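# Slide the door fully open without slamming it

## Task

Get the sliding door to its fully open position so that it stays open on its own, without the robot holding it; move nothing else from where it began; never let the door bang open or shut; the robot must not topple or finish leaning.

## Robot and tools

ROBOT. LinearBot: a base that can drive in any direction, a column about 1.75 m high, and a carriage that rides 0 to 1.0 m up it (lift_m). The carriage carries two identical six-joint arms, left and right, each ending in a two-finger gripper. Arm bases sit about 0.57 m + lift_m above the floor; carriage parts extend about 0.15 m lower. A hand reaches up to 0.78 m from its shoulder but only about 0.38 m below the arm base. A hand is about 0.16 m long and 0.1 m wide (0.14 m with fingers open). Parked arm joints 1 to 6: 0, 0.05, 0.05, 1.45, 0, 0; parked, the robot is roughly 0.95 m wide and 0.7 m long. The wheels are strong (7 N m).

CAMERAS. carriage_camera is fixed to the carriage, facing forward and tilted about 20 degrees down (near 1.29 m high at lift 0). left_wrist_camera and right_wrist_camera look out beyond their fingertips. Images are 504x504; calibration (K, distortion, T_world_to_cam in the base frame) is given per camera, accurate only to small errors, and results list any camera whose numbers changed.

FRAMES. Base frame: origin on the floor below the base centre, x forward, y left, z up. left_hand and right_hand readings are the midpoint between each hand's pads, in this frame; quat_wxyz rotates base axes into hand axes (hand z along the fingers, fingers open along hand y; an upright hand with joints 1, 5, 6 at 0 reads (1, 0, 0, 0)). Hand readings drift from truth, more when reaching far. The odometry frame is the base frame at the scene's start; base_odometry comes from wheel turns, so slip looks like motion; heading is left-positive, -3.142 to 3.142.

execute_actions. Arguments: actions (a list holding one action, or empty to just read state and images) and cameras (list of names from carriage_camera, left_wrist_camera, right_wrist_camera, all; omitted, null or ["all"] gives every camera, [] gives none). An action may contain base, joints, or both; they start together and may finish at different times; one action runs at most 15 s.
- base: exactly one key, each a relative move from where the base last reported itself. translate_m: metres, forward positive, -2 to 2. strafe_m: metres, left positive, -2 to 2. rotate_rad: radians, counter-clockwise (left) positive, -6.3 to 6.3.
- joints: one object keyed by joint name (separate keys per arm, not lists), each value an absolute target. lift_m 0 to 1 m. For each arm (left_ or right_ prefix): joint1_rad -2.617 to 3.054 (vertical-axis swing, 0 forward, positive left); joint2_rad 0 to 3.141 (shoulder: 0 upper arm back and level, 1.57 vertical, 3.14 forward and level); joint3_rad 0 to 3.141 (elbow: 0 folded, 3.14 straight); joint4_rad -1.57 to 1.57 (wrist pitch, positive lifts fingertips); joint5_rad -1.57 to 1.57 (wrist yaw, positive swings fingertips to the RIGHT); joint6_rad -2.094 to 2.094 (roll about the finger axis, positive clockwise seen from the forearm); gripper_m 0 to 0.093 m pad gap.
Joints or base left out of an action may keep pushing toward their previous target without that showing in the status. Unknown keys or out-of-range values reject the whole call. If a result reports a stop, later motion calls in the same reply are skipped.

wait: seconds, 0 to 10; commands nothing and returns state and images. zoom_image: camera plus region [x0, y0, x1, y1] in pixels of that camera's latest full image, origin top-left, at most 504 by 504. finished_scene: scene = current scene number; irreversible, so call it only once the door is fully open and stays put; its result reports success and the next task.

RESULTS. base_status and joint_status: done (for the base, only that the wheels turned the full amount), off_target (stopped short, may still push), contact_stop or time_out (old target dropped, holding in place), not_followed (arm targets withheld by a self-collision check, possibly retried with later actions; the line "joint command not followed" with a cause appears), limit_stop_at_motor_heat. on_its_own covers uncommanded motion; "held at" is a held target, not the actual position. motor_effort: percent of maximum, positive toward higher joint values, peak in brackets; readings carry sizeable fixed and random errors. Falling lift effort while lowering means a hand is resting on something; a drive_wheels value at rest well above a free move means the base is still pressing. Joint torques are raw drive outputs, nonzero even in free air. ARM HIT flags a hard self-hit; MOTOR HOT warns at 75 °C; at 90 °C that arm pauses 10 s, at 100 °C it goes limp and drops (OVER-TEMPERATURE FAULT). Keep arms folded when idle to stay cool.

CAUTIONS. The robot keeps executing its last command while you think. Open the door with gentle, controlled motion so it does not bang. Contact stops come late or not at all; arms have none and will keep pressing, then spring to target once free. After a blocked drive, back off about 0.2 m the way you came (or turn back), repeating if still pressed. A stretched arm sags under load; a high carriage, outstretched arms, pulling, or sudden stops make tipping likely, and only images reveal a lean. Never let the arms strike or squeeze each other; if withheld, move only that arm clear first, then the other. Backing under a table edge can topple the robot. Avoid knocking other objects.

Each tool is called after ">>>" by a JSON object that holds its "method" and its "body", one argument or row to a line.

## Session

I'll start by looking at the robot's state and the camera images.

>>> {"method": "execute_actions", "body": {
  "actions": []
}}

Scene clock: 0.00 s.
Joint torques (N m, as the arm reports them, + toward a larger angle): no reading
base_odometry: x=+0.000 y=+0.000 heading=+0.000 (m, m, rad; odometry frame)
base_status: not commanded
joint_positions: lift_m=+0.302 left_joint1_rad=-0.009 left_joint2_rad=+0.046 left_joint3_rad=+0.042 left_joint4_rad=+1.486 left_joint5_rad=-0.014 left_joint6_rad=+0.012 left_gripper_m=+0.095 right_joint1_rad=+0.028 right_joint2_rad=+0.060 right_joint3_rad=+0.055 right_joint4_rad=+1.499 right_joint5_rad=+0.020 right_joint6_rad=+0.046 right_gripper_m=+0.094
joint_status: not commanded
motor_effort: lift_m=+30 drive_wheels=+3 (%)
left_hand: x=+0.2797 y=+0.3271 z=+1.2997 quat_wxyz=(+0.999, -0.006, +0.045, +0.002) (m; base frame)
right_hand: x=+0.2770 y=-0.3277 z=+1.3034 quat_wxyz=(+0.999, +0.010, +0.039, +0.037) (m; base frame)
pictures: carriage_camera, left_wrist_camera, right_wrist_camera
Images, in order (width x height): carriage_camera 504x504, left_wrist_camera 504x504, right_wrist_camera 504x504.

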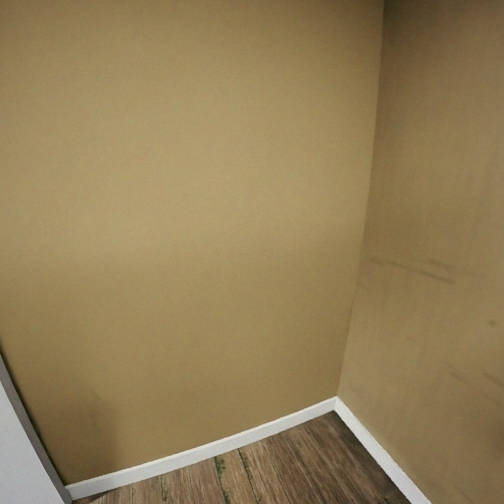

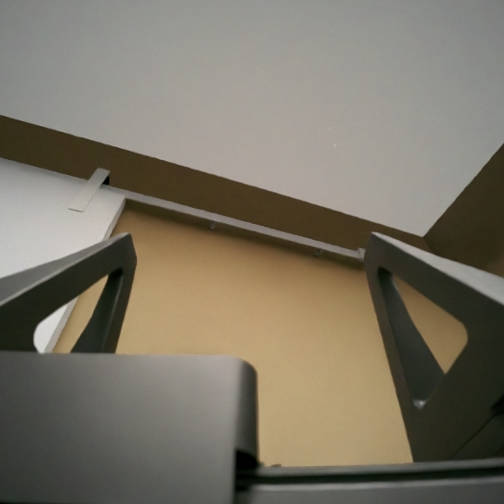

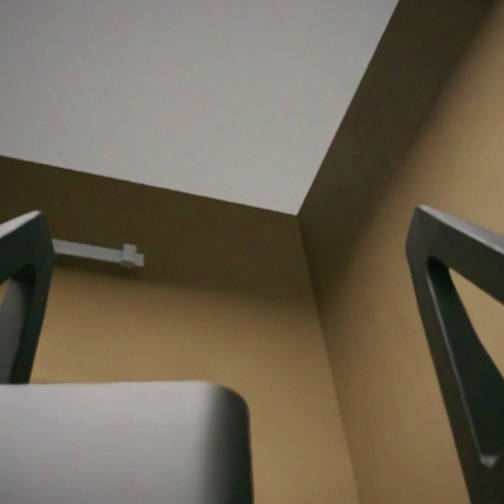

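>>> {"method": "execute_actions", "body": {
  "actions": [
    {"base": {"rotate_rad": 0.35}}
  ],
  "cameras": ["carriage_camera"]
}}

>>> {"method": "execute_actions", "body": {
  "actions": [
    {"base": {"translate_m": -0.6}}
  ],
  "cameras": ["carriage_camera"]
}}

Scene clock: 27.40 s.
Joint torques (N m, as the arm reports them, + toward a larger angle): left_arm=[-0.35  4.28  6.65 -0.24 -0.08 -0.03] | right_arm=[-0.09  5.23  5.79 -0.31  0.05  0.  ]
base_odometry: x=+0.000 y=+0.000 heading=+0.350 (m, m, rad; odometry frame)
base_status: done
joint_positions: lift_m=+0.302 left_joint1_rad=-0.009 left_joint2_rad=+0.046 left_joint3_rad=+0.042 left_joint4_rad=+1.486 left_joint5_rad=-0.014 left_joint6_rad=+0.012 left_gripper_m=+0.095 right_joint1_rad=+0.028 right_joint2_rad=+0.060 right_joint3_rad=+0.055 right_joint4_rad=+1.499 right_joint5_rad=+0.020 right_joint6_rad=+0.046 right_gripper_m=+0.094
joint_status: not commanded
motor_effort: lift_m=+30(30) drive_wheels=+12(22) (%)
left_hand: x=+0.2796 y=+0.3271 z=+1.2997 quat_wxyz=(+0.999, -0.006, +0.045, +0.002) (m; base frame)
right_hand: x=+0.2771 y=-0.3277 z=+1.3034 quat_wxyz=(+0.999, +0.010, +0.039, +0.037) (m; base frame)
pictures: carriage_camera
Images, in order (width x height): carriage_camera 504x504.

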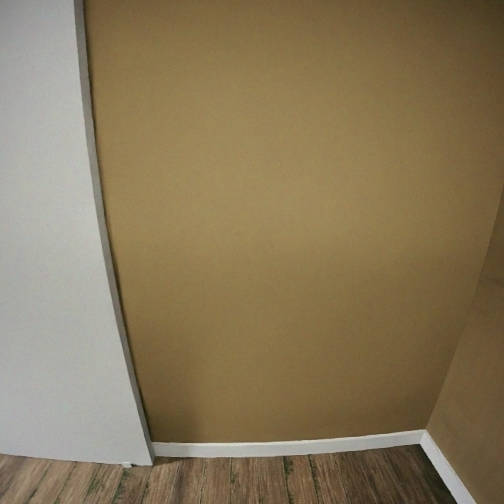

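Scene clock: 30.77 s.
Joint torques (N m, as the arm reports them, + toward a larger angle): left_arm=[-0.32  4.21  6.68 -0.26 -0.11 -0.03] | right_arm=[-0.1   5.22  5.78 -0.31  0.05  0.  ]
base_odometry: x=-0.563 y=-0.207 heading=+0.351 (m, m, rad; odometry frame)
base_status: done
joint_positions: lift_m=+0.302 left_joint1_rad=-0.009 left_joint2_rad=+0.046 left_joint3_rad=+0.042 left_joint4_rad=+1.486 left_joint5_rad=-0.014 left_joint6_rad=+0.012 left_gripper_m=+0.095 right_joint1_rad=+0.028 right_joint2_rad=+0.060 right_joint3_rad=+0.055 right_joint4_rad=+1.498 right_joint5_rad=+0.020 right_joint6_rad=+0.046 right_gripper_m=+0.094
joint_status: not commanded
motor_effort: lift_m=+30(30) drive_wheels=-11(25) (%)
left_hand: x=+0.2797 y=+0.3271 z=+1.2997 quat_wxyz=(+0.999, -0.006, +0.045, +0.002) (m; base frame)
right_hand: x=+0.2772 y=-0.3277 z=+1.3034 quat_wxyz=(+0.999, +0.010, +0.039, +0.037) (m; base frame)
pictures: carriage_camera
Images, in order (width x height): carriage_camera 504x504.

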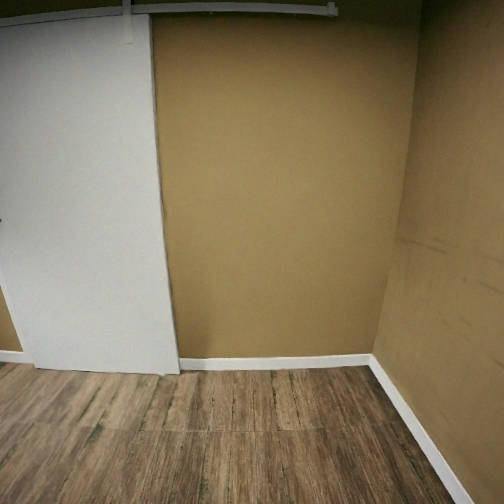

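>>> {"method": "execute_actions", "body": {
  "actions": [
    {"base": {"strafe_m": 1.0}}
  ],
  "cameras": ["carriage_camera"]
}}

Scene clock: 39.10 s.
Joint torques (N m, as the arm reports them, + toward a larger angle): left_arm=[-0.42  4.32  6.64 -0.26 -0.1  -0.04] | right_arm=[-0.09  5.23  5.79 -0.29  0.05  0.  ]
base_odometry: x=-0.908 y=+0.732 heading=+0.351 (m, m, rad; odometry frame)
base_status: done
joint_positions: lift_m=+0.302 left_joint1_rad=-0.009 left_joint2_rad=+0.046 left_joint3_rad=+0.042 left_joint4_rad=+1.487 left_joint5_rad=-0.014 left_joint6_rad=+0.012 left_gripper_m=+0.095 right_joint1_rad=+0.028 right_joint2_rad=+0.060 right_joint3_rad=+0.055 right_joint4_rad=+1.497 right_joint5_rad=+0.020 right_joint6_rad=+0.046 right_gripper_m=+0.094
joint_status: not commanded
motor_effort: lift_m=+30(30) drive_wheels=-4(10) (%)
left_hand: x=+0.2794 y=+0.3271 z=+1.2997 quat_wxyz=(+0.999, -0.006, +0.044, +0.002) (m; base frame)
right_hand: x=+0.2775 y=-0.3277 z=+1.3034 quat_wxyz=(+0.998, +0.010, +0.040, +0.037) (m; base frame)
pictures: carriage_camera
Images, in order (width x height): carriage_camera 504x504.

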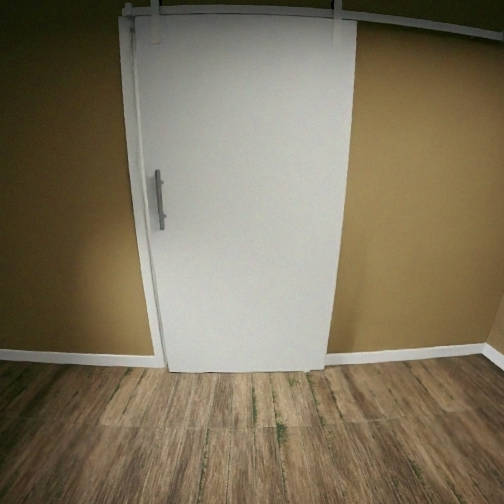

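>>> {"method": "execute_actions", "body": {
  "actions": [
    {"base": {"strafe_m": 0.06}, "joints": {"left_joint2_rad": 1.2, "left_joint3_rad": 1.2, "left_joint4_rad": 0.0, "left_gripper_m": 0.093}}
  ],
  "cameras": ["carriage_camera", "left_wrist_camera"]
}}

Scene clock: 87.67 s.
Joint torques (N m, as the arm reports them, + toward a larger angle): left_arm=[-0.33 -3.86 11.48  2.17 -0.09 -0.03] | right_arm=[-0.1   5.22  5.79 -0.29  0.05  0.  ]
base_odometry: x=-0.929 y=+0.789 heading=+0.352 (m, m, rad; odometry frame)
base_status: done
joint_positions: lift_m=+0.302 left_joint1_rad=-0.009 left_joint2_rad=+1.195 left_joint3_rad=+1.172 left_joint4_rad=-0.006 left_joint5_rad=-0.014 left_joint6_rad=+0.012 left_gripper_m=+0.093 right_joint1_rad=+0.028 right_joint2_rad=+0.060 right_joint3_rad=+0.055 right_joint4_rad=+1.499 right_joint5_rad=+0.020 right_joint6_rad=+0.046 right_gripper_m=+0.094
joint_status: all done
motor_effort: lift_m=+30(30) drive_wheels=-3(9) (%)
left_hand: x=+0.6711 y=+0.3234 z=+1.2768 quat_wxyz=(+0.697, +0.003, +0.717, +0.006) (m; base frame)
right_hand: x=+0.2771 y=-0.3277 z=+1.3034 quat_wxyz=(+0.999, +0.010, +0.039, +0.037) (m; base frame)
pictures: carriage_camera, left_wrist_camera
camera_calibration (this result's frames):
left_wrist_camera: T_world_to_cam=[[-0.0109153, -0.999825, -0.0152069, 0.352284], [-0.6383, 0.0186732, -0.769561, 1.41143], [0.769711, 0.00130663, -0.638392, 0.415375], [0, 0, 0, 1]] pos_world=[0.585045, 0.325323, 1.35671]
Images, in order (width x height): carriage_camera 504x504, left_wrist_camera 504x504.

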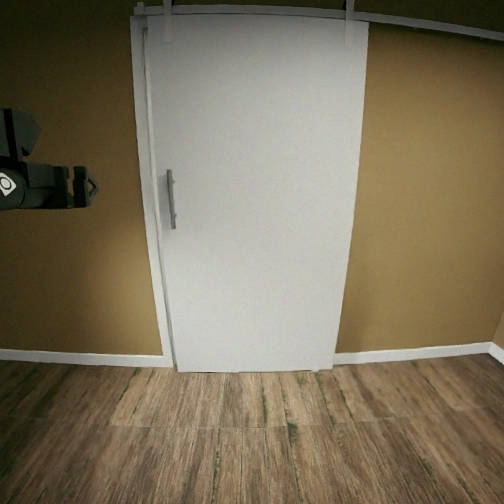

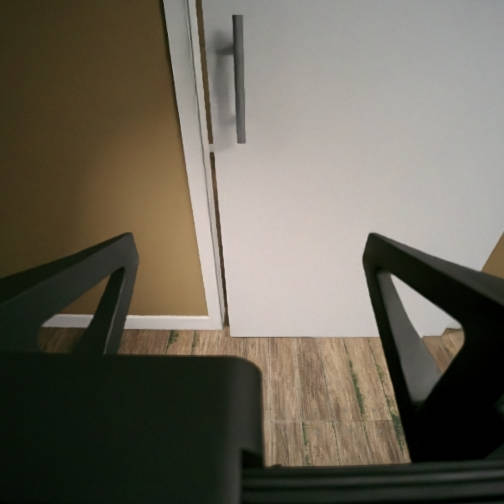

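>>> {"method": "execute_actions", "body": {
  "actions": [
    {"base": {"translate_m": 0.55}, "joints": {"lift_m": 0.185}}
  ],
  "cameras": ["carriage_camera", "left_wrist_camera"]
}}

Scene clock: 96.77 s.
Joint torques (N m, as the arm reports them, + toward a larger angle): left_arm=[-0.37 -3.78 10.38  2.24 -0.09 -0.03] | right_arm=[-0.1   5.23  5.76 -0.31  0.05  0.  ]
base_odometry: x=-0.412 y=+0.979 heading=+0.353 (m, m, rad; odometry frame)
base_status: done
joint_positions: lift_m=+0.185 left_joint1_rad=-0.009 left_joint2_rad=+1.195 left_joint3_rad=+1.183 left_joint4_rad=-0.010 left_joint5_rad=-0.014 left_joint6_rad=+0.012 left_gripper_m=+0.093 right_joint1_rad=+0.028 right_joint2_rad=+0.060 right_joint3_rad=+0.055 right_joint4_rad=+1.500 right_joint5_rad=+0.020 right_joint6_rad=+0.046 right_gripper_m=+0.094
joint_status: all done
motor_effort: lift_m=+26(26) drive_wheels=-10(18) (%)
left_hand: x=+0.6706 y=+0.3234 z=+1.1637 quat_wxyz=(+0.699, +0.003, +0.715, +0.006) (m; base frame)
right_hand: x=+0.2769 y=-0.3277 z=+1.1862 quat_wxyz=(+0.999, +0.010, +0.039, +0.037) (m; base frame)
pictures: carriage_camera, left_wrist_camera
camera_calibration (this result's frames):
carriage_camera: T_world_to_cam=[[-0.0480079, -0.998829, 0.00591163, 0.00176517], [-0.310664, 0.00930637, -0.950474, 1.17081], [0.949307, -0.0474668, -0.310747, 0.179063], [0, 0, 0, 1]] pos_world=[0.193827, -0.000633349, 1.16846]
left_wrist_camera: T_world_to_cam=[[-0.0108166, -0.999826, -0.0152162, 0.350509], [-0.633296, 0.0186259, -0.773686, 1.32556], [0.773834, 0.00126769, -0.633387, 0.335072], [0, 0, 0, 1]] pos_world=[0.583973, 0.325333, 1.24313]
Images, in order (width x height): carriage_camera 504x504, left_wrist_camera 504x504.

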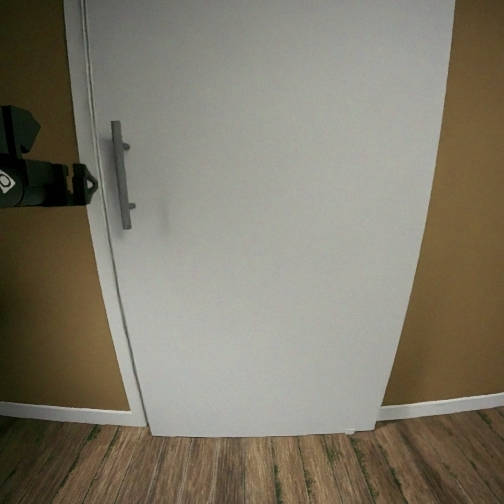

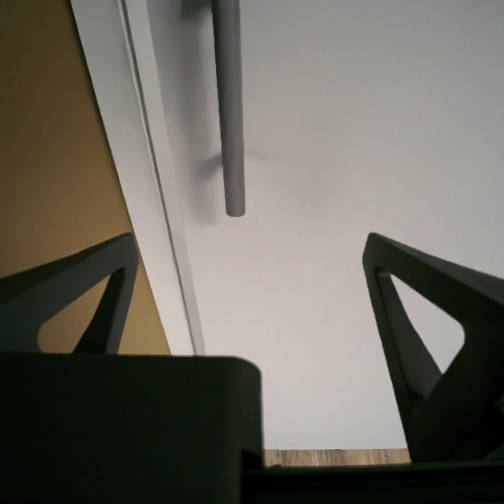

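>>> {"method": "execute_actions", "body": {
  "actions": [
    {"base": {"strafe_m": 0.015}}
  ],
  "cameras": []
}}

>>> {"method": "execute_actions", "body": {
  "actions": [
    {"base": {"translate_m": 0.24}}
  ],
  "cameras": ["carriage_camera", "left_wrist_camera"]
}}

Scene clock: 114.30 s.
Joint torques (N m, as the arm reports them, + toward a larger angle): left_arm=[-0.35 -3.51 10.34  2.27 -0.09 -0.03] | right_arm=[-0.12  5.27  5.81 -0.31  0.03  0.  ]
base_odometry: x=-0.417 y=+0.993 heading=+0.352 (m, m, rad; odometry frame)
base_status: done
joint_positions: lift_m=+0.185 left_joint1_rad=-0.009 left_joint2_rad=+1.195 left_joint3_rad=+1.183 left_joint4_rad=-0.010 left_joint5_rad=-0.014 left_joint6_rad=+0.012 left_gripper_m=+0.093 right_joint1_rad=+0.028 right_joint2_rad=+0.060 right_joint3_rad=+0.055 right_joint4_rad=+1.499 right_joint5_rad=+0.020 right_joint6_rad=+0.046 right_gripper_m=+0.094
joint_status: not commanded
motor_effort: lift_m=+26(26) drive_wheels=+8(13) (%)
left_hand: x=+0.6706 y=+0.3234 z=+1.1639 quat_wxyz=(+0.699, +0.003, +0.715, +0.006) (m; base frame)
right_hand: x=+0.2770 y=-0.3277 z=+1.1862 quat_wxyz=(+0.999, +0.010, +0.039, +0.037) (m; base frame)
pictures: none
No camera images: the call's "cameras" was empty. Leave "cameras" out to get every camera's image.

Scene clock: 116.53 s.
Joint torques (N m, as the arm reports them, + toward a larger angle): left_arm=[-0.33 -3.72 10.41  2.26 -0.09 -0.03] | right_arm=[-0.11  5.22  5.75 -0.32  0.05  0.01]
base_odometry: x=-0.192 y=+1.076 heading=+0.353 (m, m, rad; odometry frame)
base_status: done
joint_positions: lift_m=+0.185 left_joint1_rad=-0.009 left_joint2_rad=+1.195 left_joint3_rad=+1.183 left_joint4_rad=-0.009 left_joint5_rad=-0.014 left_joint6_rad=+0.012 left_gripper_m=+0.093 right_joint1_rad=+0.028 right_joint2_rad=+0.060 right_joint3_rad=+0.055 right_joint4_rad=+1.500 right_joint5_rad=+0.020 right_joint6_rad=+0.046 right_gripper_m=+0.094
joint_status: not commanded
motor_effort: lift_m=+26(26) drive_wheels=-10(16) (%)
left_hand: x=+0.6706 y=+0.3234 z=+1.1640 quat_wxyz=(+0.700, +0.003, +0.715, +0.006) (m; base frame)
right_hand: x=+0.2767 y=-0.3277 z=+1.1862 quat_wxyz=(+0.999, +0.010, +0.038, +0.037) (m; base frame)
pictures: carriage_camera, left_wrist_camera
camera_calibration (this result's frames):
carriage_camera: T_world_to_cam=[[-0.0480079, -0.998829, 0.00591163, 0.00176517], [-0.310664, 0.00930637, -0.950474, 1.17081], [0.949307, -0.0474668, -0.310747, 0.179063], [0, 0, 0, 1]] pos_world=[0.193827, -0.000633349, 1.16846]
left_wrist_camera: T_world_to_cam=[[-0.0107992, -0.999826, -0.0152178, 0.350503], [-0.63241, 0.0186175, -0.77441, 1.32603], [0.774559, 0.00126085, -0.632501, 0.333731], [0, 0, 0, 1]] pos_world=[0.583888, 0.325334, 1.24331]
Images, in order (width x height): carriage_camera 504x504, left_wrist_camera 504x504.

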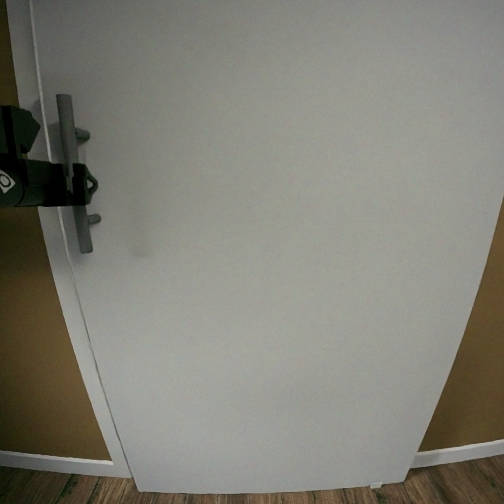

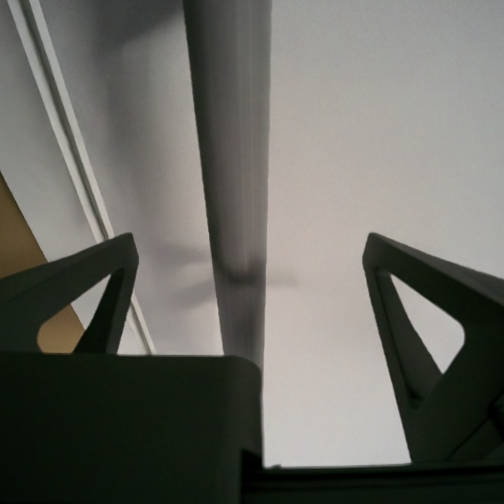

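>>> {"method": "execute_actions", "body": {
  "actions": [
    {"joints": {"left_gripper_m": 0.0}}
  ],
  "cameras": ["carriage_camera", "left_wrist_camera"]
}}

Scene clock: 125.33 s.
Joint torques (N m, as the arm reports them, + toward a larger angle): left_arm=[-0.57 -3.76 10.4   2.24  0.08 -0.02] | right_arm=[-0.1   5.23  5.78 -0.33  0.05  0.  ]
base_odometry: x=-0.192 y=+1.076 heading=+0.353 (m, m, rad; odometry frame)
base_status: not commanded
joint_positions: lift_m=+0.185 left_joint1_rad=-0.008 left_joint2_rad=+1.195 left_joint3_rad=+1.183 left_joint4_rad=-0.010 left_joint5_rad=-0.033 left_joint6_rad=+0.012 left_gripper_m=+0.001 right_joint1_rad=+0.028 right_joint2_rad=+0.060 right_joint3_rad=+0.055 right_joint4_rad=+1.500 right_joint5_rad=+0.020 right_joint6_rad=+0.046 right_gripper_m=+0.094
joint_status: all done
motor_effort: lift_m=+26(26) drive_wheels=+8(10) (%)
left_hand: x=+0.6705 y=+0.3274 z=+1.1639 quat_wxyz=(+0.699, -0.004, +0.715, +0.013) (m; base frame)
right_hand: x=+0.2767 y=-0.3277 z=+1.1862 quat_wxyz=(+0.999, +0.010, +0.038, +0.037) (m; base frame)
pictures: carriage_camera, left_wrist_camera
camera_calibration (this result's frames):
carriage_camera: T_world_to_cam=[[-0.0480079, -0.998829, 0.00591163, 0.00176517], [-0.310664, 0.00930637, -0.950474, 1.17081], [0.949307, -0.0474668, -0.310747, 0.179063], [0, 0, 0, 1]] pos_world=[0.193827, -0.000633349, 1.16846]
left_wrist_camera: T_world_to_cam=[[0.00978762, -0.99983, -0.0156178, 0.341167], [-0.632955, 0.00589664, -0.774166, 1.3301], [0.774127, 0.0174626, -0.63279, 0.329028], [0, 0, 0, 1]] pos_world=[0.583847, 0.32752, 1.24325]
Images, in order (width x height): carriage_camera 504x504, left_wrist_camera 504x504.

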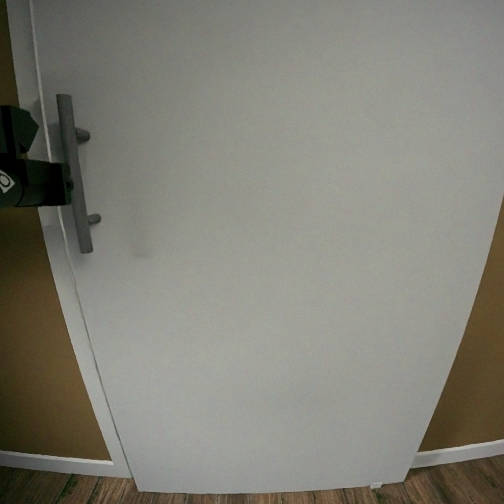

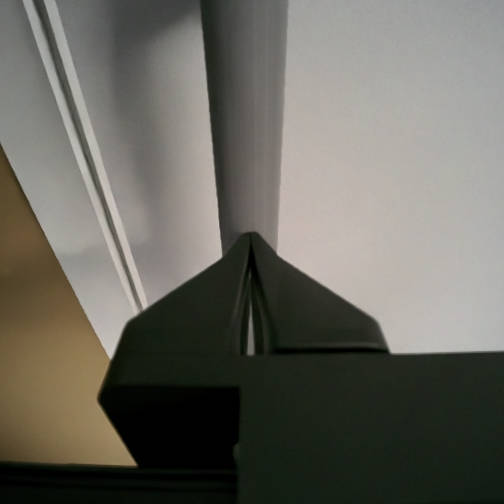

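>>> {"method": "execute_actions", "body": {
  "actions": [
    {"joints": {"left_gripper_m": 0.093}}
  ],
  "cameras": []
}}

>>> {"method": "execute_actions", "body": {
  "actions": [
    {"base": {"translate_m": 0.05}}
  ],
  "cameras": ["left_wrist_camera"]
}}

>>> {"method": "execute_actions", "body": {
  "actions": [
    {"joints": {"left_gripper_m": 0.0}}
  ],
  "cameras": ["carriage_camera", "left_wrist_camera"]
}}

Scene clock: 134.23 s.
Joint torques (N m, as the arm reports them, + toward a larger angle): left_arm=[-0.63 -3.97 10.56  2.21 -0.01 -0.03] | right_arm=[-0.12  5.24  5.77 -0.32  0.05  0.  ]
base_odometry: x=-0.192 y=+1.076 heading=+0.353 (m, m, rad; odometry frame)
base_status: not commanded
joint_positions: lift_m=+0.185 left_joint1_rad=-0.008 left_joint2_rad=+1.195 left_joint3_rad=+1.183 left_joint4_rad=-0.010 left_joint5_rad=-0.024 left_joint6_rad=+0.012 left_gripper_m=+0.093 right_joint1_rad=+0.028 right_joint2_rad=+0.060 right_joint3_rad=+0.055 right_joint4_rad=+1.500 right_joint5_rad=+0.020 right_joint6_rad=+0.046 right_gripper_m=+0.094
joint_status: all done
motor_effort: lift_m=+26(26) drive_wheels=+8(8) (%)
left_hand: x=+0.6706 y=+0.3260 z=+1.1639 quat_wxyz=(+0.699, -0.001, +0.715, +0.010) (m; base frame)
right_hand: x=+0.2767 y=-0.3277 z=+1.1862 quat_wxyz=(+0.999, +0.010, +0.038, +0.037) (m; base frame)
pictures: none
No camera images: the call's "cameras" was empty. Leave "cameras" out to get every camera's image.

Scene clock: 135.40 s.
Joint torques (N m, as the arm reports them, + toward a larger angle): left_arm=[-0.53 -3.85 10.46  2.19 -0.02 -0.03] | right_arm=[-0.13  5.27  5.81 -0.32  0.06 -0.01]
base_odometry: x=-0.145 y=+1.094 heading=+0.354 (m, m, rad; odometry frame)
base_status: done
joint_positions: lift_m=+0.185 left_joint1_rad=-0.008 left_joint2_rad=+1.195 left_joint3_rad=+1.183 left_joint4_rad=-0.008 left_joint5_rad=-0.021 left_joint6_rad=+0.012 left_gripper_m=+0.093 right_joint1_rad=+0.028 right_joint2_rad=+0.060 right_joint3_rad=+0.055 right_joint4_rad=+1.500 right_joint5_rad=+0.020 right_joint6_rad=+0.046 right_gripper_m=+0.094
joint_status: not commanded
motor_effort: lift_m=+26(26) drive_wheels=-8(14) (%)
left_hand: x=+0.6706 y=+0.3254 z=+1.1642 quat_wxyz=(+0.700, +0.000, +0.714, +0.009) (m; base frame)
right_hand: x=+0.2767 y=-0.3277 z=+1.1862 quat_wxyz=(+0.999, +0.010, +0.038, +0.037) (m; base frame)
pictures: left_wrist_camera
camera_calibration (this result's frames):
left_wrist_camera: T_world_to_cam=[[-0.00163492, -0.999881, -0.0153658, 0.346587], [-0.631963, 0.0129416, -0.774891, 1.32824], [0.774997, 0.00844373, -0.631908, 0.33053], [0, 0, 0, 1]] pos_world=[0.583807, 0.326565, 1.24343]
Images, in order (width x height): left_wrist_camera 504x504.

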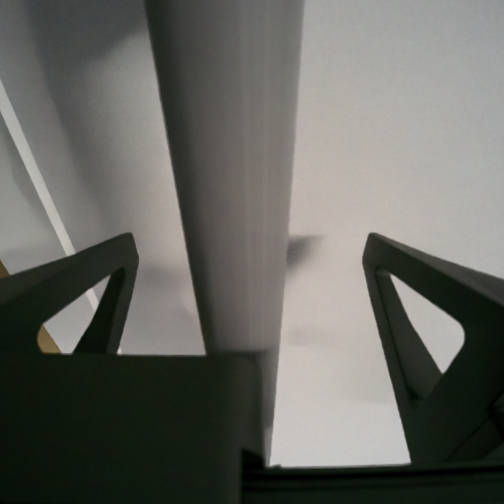

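Scene clock: 136.13 s.
Joint torques (N m, as the arm reports them, + toward a larger angle): left_arm=[-0.98 -3.88 10.38  2.23  0.05  0.1 ] | right_arm=[-0.08  5.26  5.75 -0.33  0.05  0.  ]
base_odometry: x=-0.145 y=+1.094 heading=+0.354 (m, m, rad; odometry frame)
base_status: not commanded
joint_positions: lift_m=+0.185 left_joint1_rad=-0.004 left_joint2_rad=+1.195 left_joint3_rad=+1.183 left_joint4_rad=-0.009 left_joint5_rad=-0.031 left_joint6_rad=+0.001 left_gripper_m=+0.022 right_joint1_rad=+0.028 right_joint2_rad=+0.060 right_joint3_rad=+0.055 right_joint4_rad=+1.500 right_joint5_rad=+0.020 right_joint6_rad=+0.046 right_gripper_m=+0.094
joint_status: left_gripper_m off_target (ended at +0.022, target +0.000)
motor_effort: lift_m=+26(26) drive_wheels=-8(8) (%)
left_hand: x=+0.6705 y=+0.3285 z=+1.1640 quat_wxyz=(+0.700, -0.009, +0.714, +0.010) (m; base frame)
right_hand: x=+0.2767 y=-0.3277 z=+1.1862 quat_wxyz=(+0.999, +0.010, +0.038, +0.037) (m; base frame)
pictures: carriage_camera, left_wrist_camera
camera_calibration (this result's frames):
carriage_camera: T_world_to_cam=[[-0.0480079, -0.998829, 0.00591163, 0.00176517], [-0.310664, 0.00930637, -0.950474, 1.17081], [0.949307, -0.0474668, -0.310747, 0.179063], [0, 0, 0, 1]] pos_world=[0.193827, -0.000633349, 1.16846]
left_wrist_camera: T_world_to_cam=[[0.0115634, -0.999925, -0.00413124, 0.327733], [-0.632433, -0.00411331, -0.774604, 1.33362], [0.774529, 0.0115698, -0.632433, 0.330318], [0, 0, 0, 1]] pos_world=[0.583792, 0.329372, 1.24328]
Images, in order (width x height): carriage_camera 504x504, left_wrist_camera 504x504.

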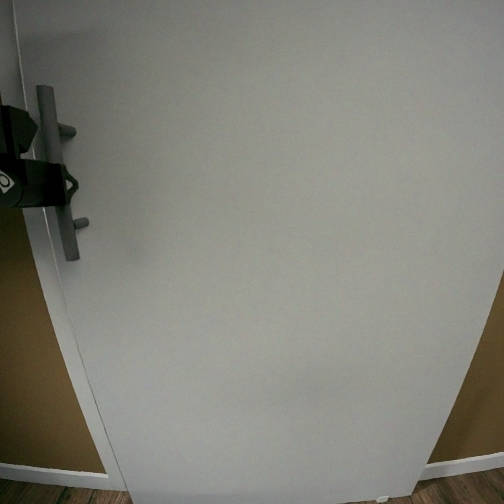

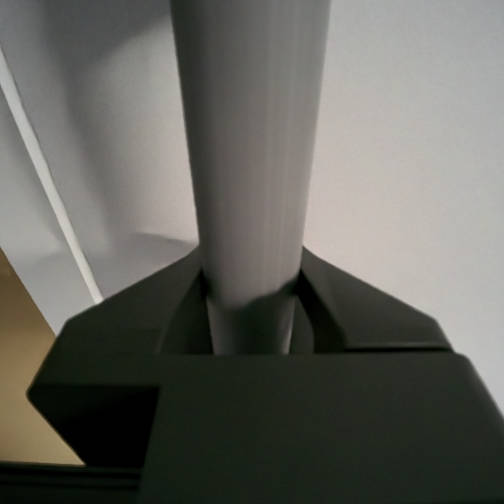

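>>> {"method": "execute_actions", "body": {
  "actions": [
    {"base": {"strafe_m": -0.4}}
  ],
  "cameras": ["carriage_camera"]
}}

Scene clock: 142.00 s.
Joint torques (N m, as the arm reports them, + toward a larger angle): left_arm=[-1.99 -4.66 10.39  2.05  0.52  0.14] | right_arm=[-0.1   5.13  5.74 -0.3   0.05  0.  ]
base_odometry: x=-0.126 y=+1.043 heading=+0.355 (m, m, rad; odometry frame)
base_status: strafe_m contact_stop (by the wheels' count: -0.054 of -0.400)
joint_positions: lift_m=+0.185 left_joint1_rad=+0.007 left_joint2_rad=+1.206 left_joint3_rad=+1.183 left_joint4_rad=+0.008 left_joint5_rad=-0.087 left_joint6_rad=-0.003 left_gripper_m=+0.022 right_joint1_rad=+0.028 right_joint2_rad=+0.061 right_joint3_rad=+0.055 right_joint4_rad=+1.499 right_joint5_rad=+0.021 right_joint6_rad=+0.046 right_gripper_m=+0.094
joint_status: not commanded
motor_effort: lift_m=+26(27) drive_wheels=+4(18) (%)
left_hand: x=+0.6732 y=+0.3427 z=+1.1639 quat_wxyz=(+0.701, -0.034, +0.712, +0.032) (m; base frame)
right_hand: x=+0.2774 y=-0.3280 z=+1.1861 quat_wxyz=(+0.998, +0.011, +0.039, +0.037) (m; base frame)
pictures: carriage_camera
camera_calibration (this result's frames):
carriage_camera: T_world_to_cam=[[-0.0480079, -0.998829, 0.00591163, 0.00176524], [-0.310664, 0.00930637, -0.950474, 1.1708], [0.949307, -0.0474668, -0.310747, 0.179059], [0, 0, 0, 1]] pos_world=[0.193827, -0.000633349, 1.16844]
Images, in order (width x height): carriage_camera 504x504.

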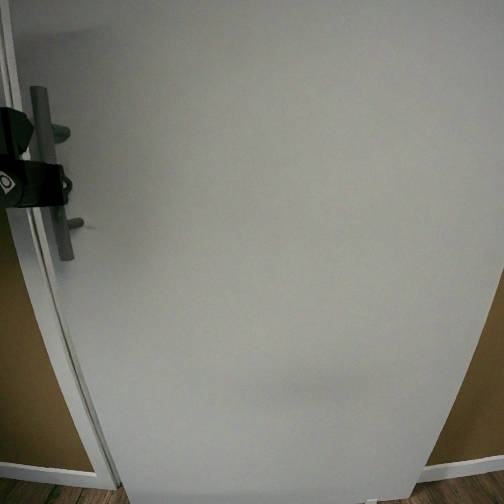

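>>> {"method": "execute_actions", "body": {
  "actions": [
    {"base": {"strafe_m": -0.4}, "joints": {"left_joint1_rad": 0.0, "left_joint5_rad": 0.0}}
  ],
  "cameras": ["carriage_camera"]
}}

Scene clock: 151.00 s.
Joint torques (N m, as the arm reports them, + toward a larger angle): left_arm=[ 2.47 -3.79 10.34  2.25 -1.08  0.09] | right_arm=[-0.12  5.17  5.8  -0.3   0.03  0.  ]
base_odometry: x=+0.013 y=+0.668 heading=+0.355 (m, m, rad; odometry frame)
base_status: done
joint_positions: lift_m=+0.185 left_joint1_rad=-0.029 left_joint2_rad=+1.193 left_joint3_rad=+1.183 left_joint4_rad=-0.013 left_joint5_rad=+0.115 left_joint6_rad=+0.000 left_gripper_m=+0.020 right_joint1_rad=+0.028 right_joint2_rad=+0.061 right_joint3_rad=+0.055 right_joint4_rad=+1.498 right_joint5_rad=+0.021 right_joint6_rad=+0.046 right_gripper_m=+0.094
joint_status: left_joint1_rad off_target (ended at -0.029, target +0.000); left_joint5_rad off_target (ended at +0.116, target +0.000)
motor_effort: lift_m=+26(26) drive_wheels=-4(18) (%)
left_hand: x=+0.6682 y=+0.2932 z=+1.1638 quat_wxyz=(+0.697, +0.051, +0.713, -0.051) (m; base frame)
right_hand: x=+0.2775 y=-0.3280 z=+1.1861 quat_wxyz=(+0.998, +0.011, +0.039, +0.037) (m; base frame)
pictures: carriage_camera
camera_calibration (this result's frames):
carriage_camera: T_world_to_cam=[[-0.0480079, -0.998829, 0.00591163, 0.00176524], [-0.310664, 0.00930637, -0.950474, 1.1708], [0.949307, -0.0474668, -0.310747, 0.179058], [0, 0, 0, 1]] pos_world=[0.193827, -0.000633349, 1.16844]
Images, in order (width x height): carriage_camera 504x504.

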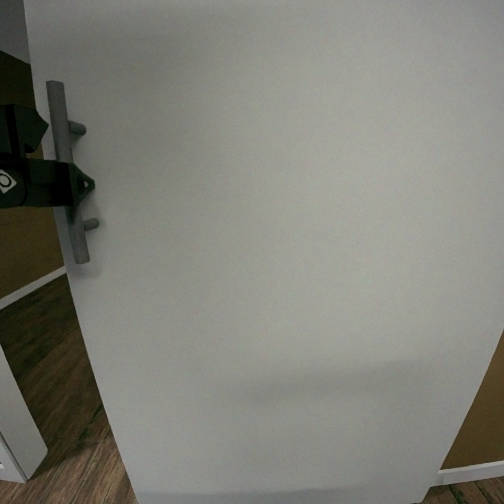

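>>> {"method": "execute_actions", "body": {
  "actions": [
    {"base": {"strafe_m": -0.33}, "joints": {"left_joint1_rad": 0.0, "left_joint5_rad": 0.0}}
  ],
  "cameras": ["carriage_camera", "right_wrist_camera"]
}}

Scene clock: 177.77 s.
Joint torques (N m, as the arm reports them, + toward a larger angle): left_arm=[-1.12 -4.52 10.37  2.14  0.56  0.16] | right_arm=[-0.08  5.12  5.71 -0.3   0.02  0.  ]
base_odometry: x=+0.045 y=+0.584 heading=+0.356 (m, m, rad; odometry frame)
base_status: strafe_m contact_stop (by the wheels' count: -0.090 of -0.330)
joint_positions: lift_m=+0.185 left_joint1_rad=+0.007 left_joint2_rad=+1.202 left_joint3_rad=+1.183 left_joint4_rad=+0.001 left_joint5_rad=-0.074 left_joint6_rad=-0.006 left_gripper_m=+0.020 right_joint1_rad=+0.028 right_joint2_rad=+0.062 right_joint3_rad=+0.055 right_joint4_rad=+1.498 right_joint5_rad=+0.023 right_joint6_rad=+0.046 right_gripper_m=+0.094
joint_status: left_joint5_rad off_target (ended at -0.074, target +0.000); the others done
motor_effort: lift_m=+27(27) drive_wheels=+0(14) (%)
left_hand: x=+0.6723 y=+0.3407 z=+1.1634 quat_wxyz=(+0.700, -0.031, +0.713, +0.027) (m; base frame)
right_hand: x=+0.2774 y=-0.3282 z=+1.1863 quat_wxyz=(+0.998, +0.012, +0.039, +0.037) (m; base frame)
pictures: carriage_camera, right_wrist_camera
camera_calibration (this result's frames):
carriage_camera: T_world_to_cam=[[-0.0480079, -0.998829, 0.00591163, 0.0017653], [-0.310664, 0.00930637, -0.950474, 1.17079], [0.949307, -0.0474668, -0.310747, 0.179055], [0, 0, 0, 1]] pos_world=[0.193827, -0.000633349, 1.16843]
right_wrist_camera: T_world_to_cam=[[0.0696245, -0.995848, -0.058646, -0.275126], [0.732481, 0.0909439, -0.674685, 0.626494], [0.677218, 0.00401753, 0.735772, -0.933287], [0, 0, 0, 1]] pos_world=[0.192298, -0.32721, 1.09324]
Images, in order (width x height): carriage_camera 504x504, right_wrist_camera 504x504.

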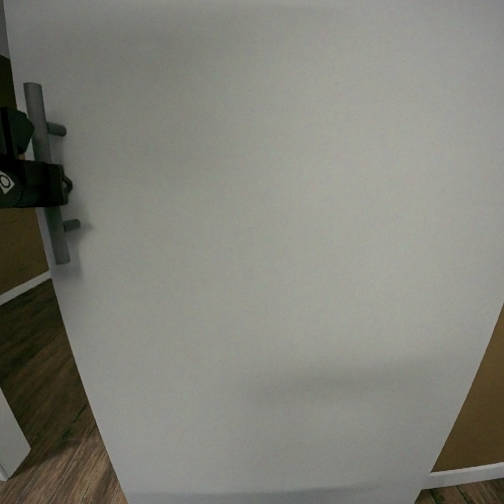

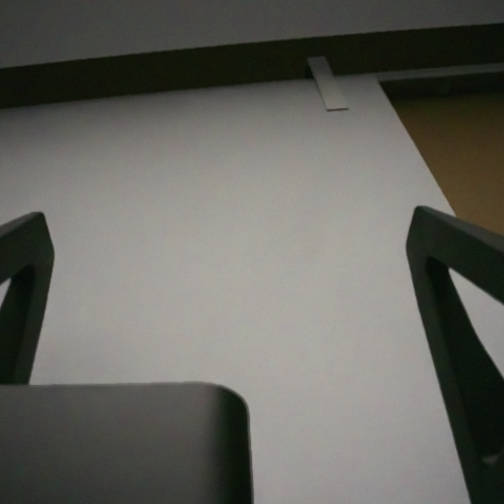

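>>> {"method": "execute_actions", "body": {
  "actions": [
    {"base": {"strafe_m": -0.3}, "joints": {"left_joint1_rad": -0.05, "left_joint5_rad": 0.06}}
  ],
  "cameras": ["carriage_camera", "right_wrist_camera"]
}}

Scene clock: 186.33 s.
Joint torques (N m, as the arm reports them, + toward a larger angle): left_arm=[ 2.93 -1.23 10.31  2.71 -0.37  0.12] | right_arm=[-0.12  5.11  5.72 -0.31  0.02  0.  ]
base_odometry: x=+0.150 y=+0.303 heading=+0.356 (m, m, rad; odometry frame)
base_status: done
joint_positions: lift_m=+0.185 left_joint1_rad=-0.085 left_joint2_rad=+1.170 left_joint3_rad=+1.183 left_joint4_rad=-0.059 left_joint5_rad=+0.095 left_joint6_rad=-0.001 left_gripper_m=+0.020 right_joint1_rad=+0.028 right_joint2_rad=+0.062 right_joint3_rad=+0.055 right_joint4_rad=+1.498 right_joint5_rad=+0.023 right_joint6_rad=+0.046 right_gripper_m=+0.094
joint_status: left_joint1_rad off_target (ended at -0.084, target -0.050); left_joint5_rad off_target (ended at +0.095, target +0.060)
motor_effort: lift_m=+27(27) drive_wheels=-6(18) (%)
left_hand: x=+0.6591 y=+0.2743 z=+1.1617 quat_wxyz=(+0.688, +0.063, +0.720, -0.064) (m; base frame)
right_hand: x=+0.2774 y=-0.3282 z=+1.1863 quat_wxyz=(+0.998, +0.012, +0.039, +0.037) (m; base frame)
pictures: carriage_camera, right_wrist_camera
camera_calibration (this result's frames):
carriage_camera: T_world_to_cam=[[-0.0480079, -0.998829, 0.00591163, 0.0017653], [-0.310664, 0.00930637, -0.950474, 1.17079], [0.949307, -0.0474668, -0.310747, 0.179055], [0, 0, 0, 1]] pos_world=[0.193827, -0.000633349, 1.16843]
right_wrist_camera: T_world_to_cam=[[0.0696245, -0.995848, -0.058646, -0.275126], [0.732481, 0.0909439, -0.674685, 0.626494], [0.677218, 0.00401753, 0.735772, -0.933286], [0, 0, 0, 1]] pos_world=[0.192298, -0.32721, 1.09324]
Images, in order (width x height): carriage_camera 504x504, right_wrist_camera 504x504.

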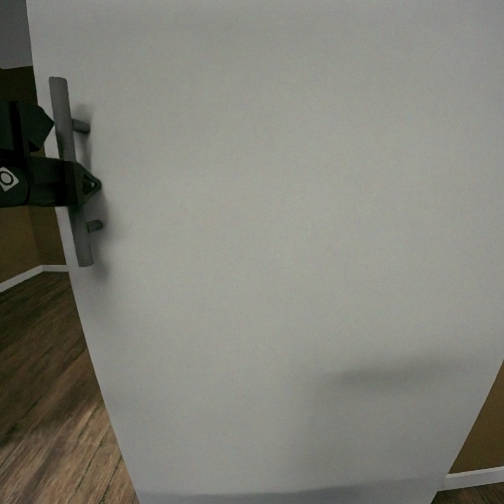

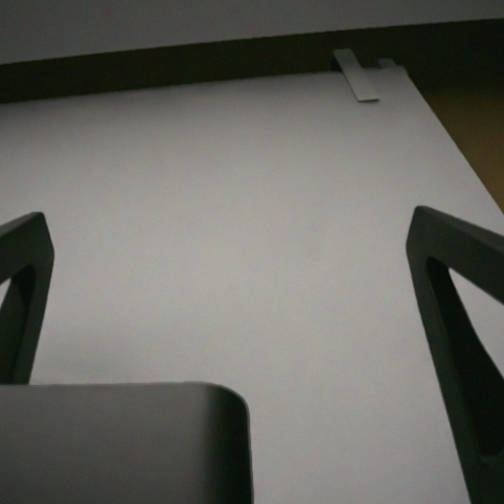

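>>> {"method": "zoom_image", "body": {
  "camera": "right_wrist_camera",
  "region": [300, 20, 460, 120]
}}

Region (300, 20, 460, 120) of right_wrist_camera's 504x504 image, scaled by 3.150, with more detail than that image has; it fills the top 315 rows of this view, and the rest is white.

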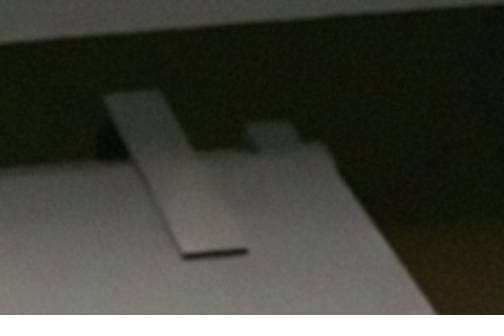

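>>> {"method": "execute_actions", "body": {
  "actions": [
    {"base": {"strafe_m": -0.07}, "joints": {"left_joint1_rad": -0.06, "left_joint5_rad": 0.07}}
  ],
  "cameras": ["carriage_camera", "right_wrist_camera"]
}}

Scene clock: 196.63 s.
Joint torques (N m, as the arm reports them, + toward a larger angle): left_arm=[-1.25 -0.46 10.24  2.88  0.45  0.15] | right_arm=[-0.11  5.11  5.71 -0.29  0.02  0.  ]
base_odometry: x=+0.175 y=+0.238 heading=+0.357 (m, m, rad; odometry frame)
base_status: done
joint_positions: lift_m=+0.185 left_joint1_rad=-0.051 left_joint2_rad=+1.161 left_joint3_rad=+1.183 left_joint4_rad=-0.074 left_joint5_rad=+0.007 left_joint6_rad=-0.004 left_gripper_m=+0.020 right_joint1_rad=+0.028 right_joint2_rad=+0.062 right_joint3_rad=+0.055 right_joint4_rad=+1.499 right_joint5_rad=+0.023 right_joint6_rad=+0.046 right_gripper_m=+0.094
joint_status: left_joint5_rad off_target (ended at +0.007, target +0.070); the others done
motor_effort: lift_m=+27(27) drive_wheels=-3(13) (%)
left_hand: x=+0.6594 y=+0.3031 z=+1.1612 quat_wxyz=(+0.688, +0.019, +0.725, -0.022) (m; base frame)
right_hand: x=+0.2773 y=-0.3282 z=+1.1863 quat_wxyz=(+0.998, +0.012, +0.039, +0.037) (m; base frame)
pictures: carriage_camera, right_wrist_camera
camera_calibration (this result's frames):
carriage_camera: T_world_to_cam=[[-0.0480079, -0.998829, 0.00591163, 0.0017653], [-0.310664, 0.00930637, -0.950474, 1.17079], [0.949307, -0.0474668, -0.310747, 0.179055], [0, 0, 0, 1]] pos_world=[0.193827, -0.000633349, 1.16843]
right_wrist_camera: T_world_to_cam=[[0.0696469, -0.995847, -0.0586302, -0.275146], [0.732738, 0.0909511, -0.674405, 0.626166], [0.676937, 0.00400959, 0.73603, -0.93346], [0, 0, 0, 1]] pos_world=[0.19224, -0.327211, 1.09321]
Images, in order (width x height): carriage_camera 504x504, right_wrist_camera 504x504.

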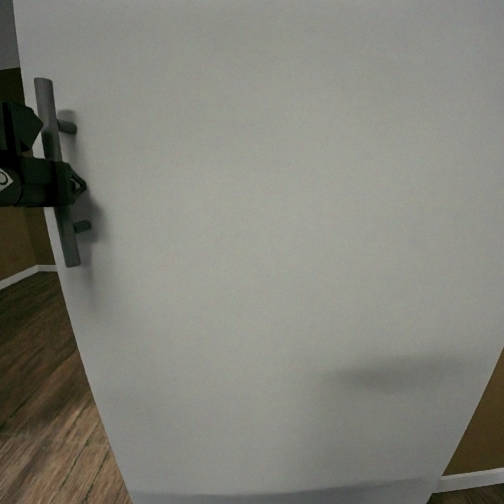

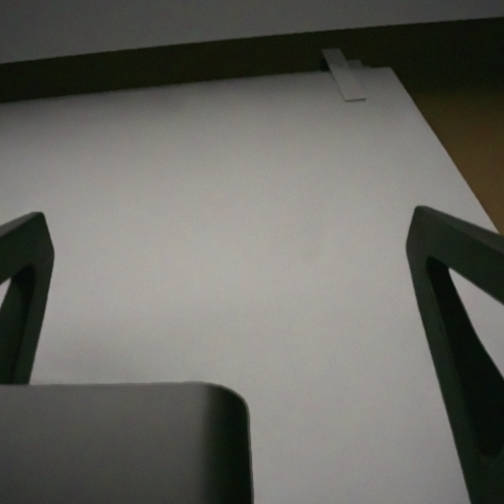

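>>> {"method": "execute_actions", "body": {
  "actions": [
    {"joints": {"left_gripper_m": 0.093}}
  ],
  "cameras": []
}}

>>> {"method": "execute_actions", "body": {
  "actions": [
    {"base": {"translate_m": -0.5}}
  ],
  "cameras": ["carriage_camera"]
}}

Scene clock: 208.47 s.
Joint torques (N m, as the arm reports them, + toward a larger angle): left_arm=[ 1.52  1.05 10.28  3.1  -0.55  0.12] | right_arm=[-0.12  5.11  5.7  -0.31  0.02  0.  ]
base_odometry: x=+0.175 y=+0.238 heading=+0.357 (m, m, rad; odometry frame)
base_status: not commanded
joint_positions: lift_m=+0.185 left_joint1_rad=-0.080 left_joint2_rad=+1.145 left_joint3_rad=+1.183 left_joint4_rad=-0.095 left_joint5_rad=+0.119 left_joint6_rad=-0.003 left_gripper_m=+0.093 right_joint1_rad=+0.028 right_joint2_rad=+0.062 right_joint3_rad=+0.055 right_joint4_rad=+1.499 right_joint5_rad=+0.023 right_joint6_rad=+0.046 right_gripper_m=+0.094
joint_status: all done
motor_effort: lift_m=+27(27) drive_wheels=-3(3) (%)
left_hand: x=+0.6511 y=+0.2729 z=+1.1619 quat_wxyz=(+0.683, +0.069, +0.724, -0.071) (m; base frame)
right_hand: x=+0.2773 y=-0.3282 z=+1.1863 quat_wxyz=(+0.998, +0.012, +0.039, +0.037) (m; base frame)
pictures: none
No camera images: the call's "cameras" was empty. Leave "cameras" out to get every camera's image.

Scene clock: 211.57 s.
Joint torques (N m, as the arm reports them, + toward a larger angle): left_arm=[ 0.7  -3.42 10.45  2.27 -0.17  0.06] | right_arm=[-0.12  5.13  5.72 -0.31  0.02  0.  ]
base_odometry: x=-0.294 y=+0.063 heading=+0.356 (m, m, rad; odometry frame)
base_status: done
joint_positions: lift_m=+0.185 left_joint1_rad=-0.070 left_joint2_rad=+1.192 left_joint3_rad=+1.183 left_joint4_rad=-0.012 left_joint5_rad=+0.080 left_joint6_rad=+0.004 left_gripper_m=+0.093 right_joint1_rad=+0.028 right_joint2_rad=+0.062 right_joint3_rad=+0.055 right_joint4_rad=+1.498 right_joint5_rad=+0.023 right_joint6_rad=+0.046 right_gripper_m=+0.094
joint_status: not commanded
on_its_own: left_joint5_rad moved -0.039 to your old target +0.070
motor_effort: lift_m=+27(27) drive_wheels=-3(13) (%)
left_hand: x=+0.6673 y=+0.2823 z=+1.1644 quat_wxyz=(+0.698, +0.054, +0.712, -0.052) (m; base frame)
right_hand: x=+0.2774 y=-0.3282 z=+1.1863 quat_wxyz=(+0.998, +0.012, +0.039, +0.037) (m; base frame)
pictures: carriage_camera
camera_calibration (this result's frames):
carriage_camera: T_world_to_cam=[[-0.0480079, -0.998829, 0.00591163, 0.0017653], [-0.310664, 0.00930637, -0.950474, 1.17079], [0.949307, -0.0474668, -0.310747, 0.179055], [0, 0, 0, 1]] pos_world=[0.193827, -0.000633349, 1.16843]
Images, in order (width x height): carriage_camera 504x504.

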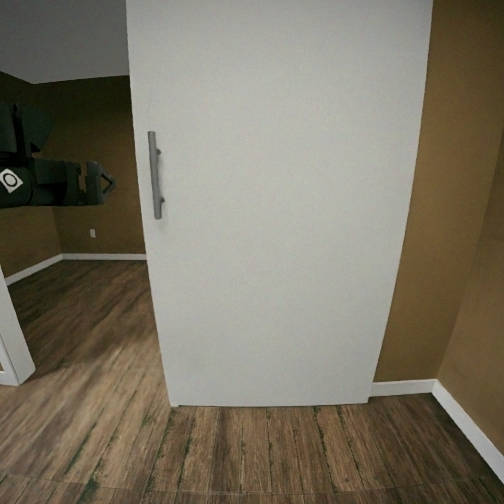

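>>> {"method": "execute_actions", "body": {
  "actions": [
    {"joints": {"left_joint1_rad": 0.0, "left_joint2_rad": 0.05, "left_joint3_rad": 0.05, "left_joint4_rad": 1.45, "left_joint5_rad": 0.0}}
  ],
  "cameras": ["right_wrist_camera"]
}}

>>> {"method": "finished_scene", "body": {
  "scene": 1
}}

Scene clock: 219.80 s.
Joint torques (N m, as the arm reports them, + toward a larger angle): left_arm=[-0.02  2.99  4.88 -0.16 -0.15  0.06] | right_arm=[-0.12  5.09  5.72 -0.31  0.03  0.  ]
base_odometry: x=-0.294 y=+0.063 heading=+0.356 (m, m, rad; odometry frame)
base_status: not commanded
joint_positions: lift_m=+0.185 left_joint1_rad=-0.003 left_joint2_rad=+0.062 left_joint3_rad=+0.066 left_joint4_rad=+1.450 left_joint5_rad=+0.006 left_joint6_rad=+0.004 left_gripper_m=+0.093 right_joint1_rad=+0.028 right_joint2_rad=+0.062 right_joint3_rad=+0.055 right_joint4_rad=+1.498 right_joint5_rad=+0.023 right_joint6_rad=+0.046 right_gripper_m=+0.094
joint_status: all done
motor_effort: lift_m=+27(27) drive_wheels=-2(3) (%)
left_hand: x=+0.2860 y=+0.3237 z=+1.1880 quat_wxyz=(+0.998, +0.003, +0.058, +0.000) (m; base frame)
right_hand: x=+0.2774 y=-0.3282 z=+1.1863 quat_wxyz=(+0.998, +0.012, +0.039, +0.037) (m; base frame)
pictures: right_wrist_camera
camera_calibration (this result's frames):
right_wrist_camera: T_world_to_cam=[[0.0696245, -0.995848, -0.058646, -0.275126], [0.732481, 0.0909439, -0.674685, 0.626494], [0.677218, 0.00401753, 0.735772, -0.933286], [0, 0, 0, 1]] pos_world=[0.192298, -0.32721, 1.09324]
Images, in order (width x height): right_wrist_camera 504x504.

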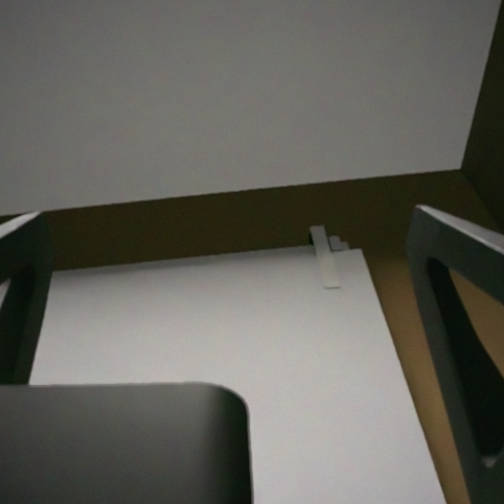

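The scene is finished: the task was done.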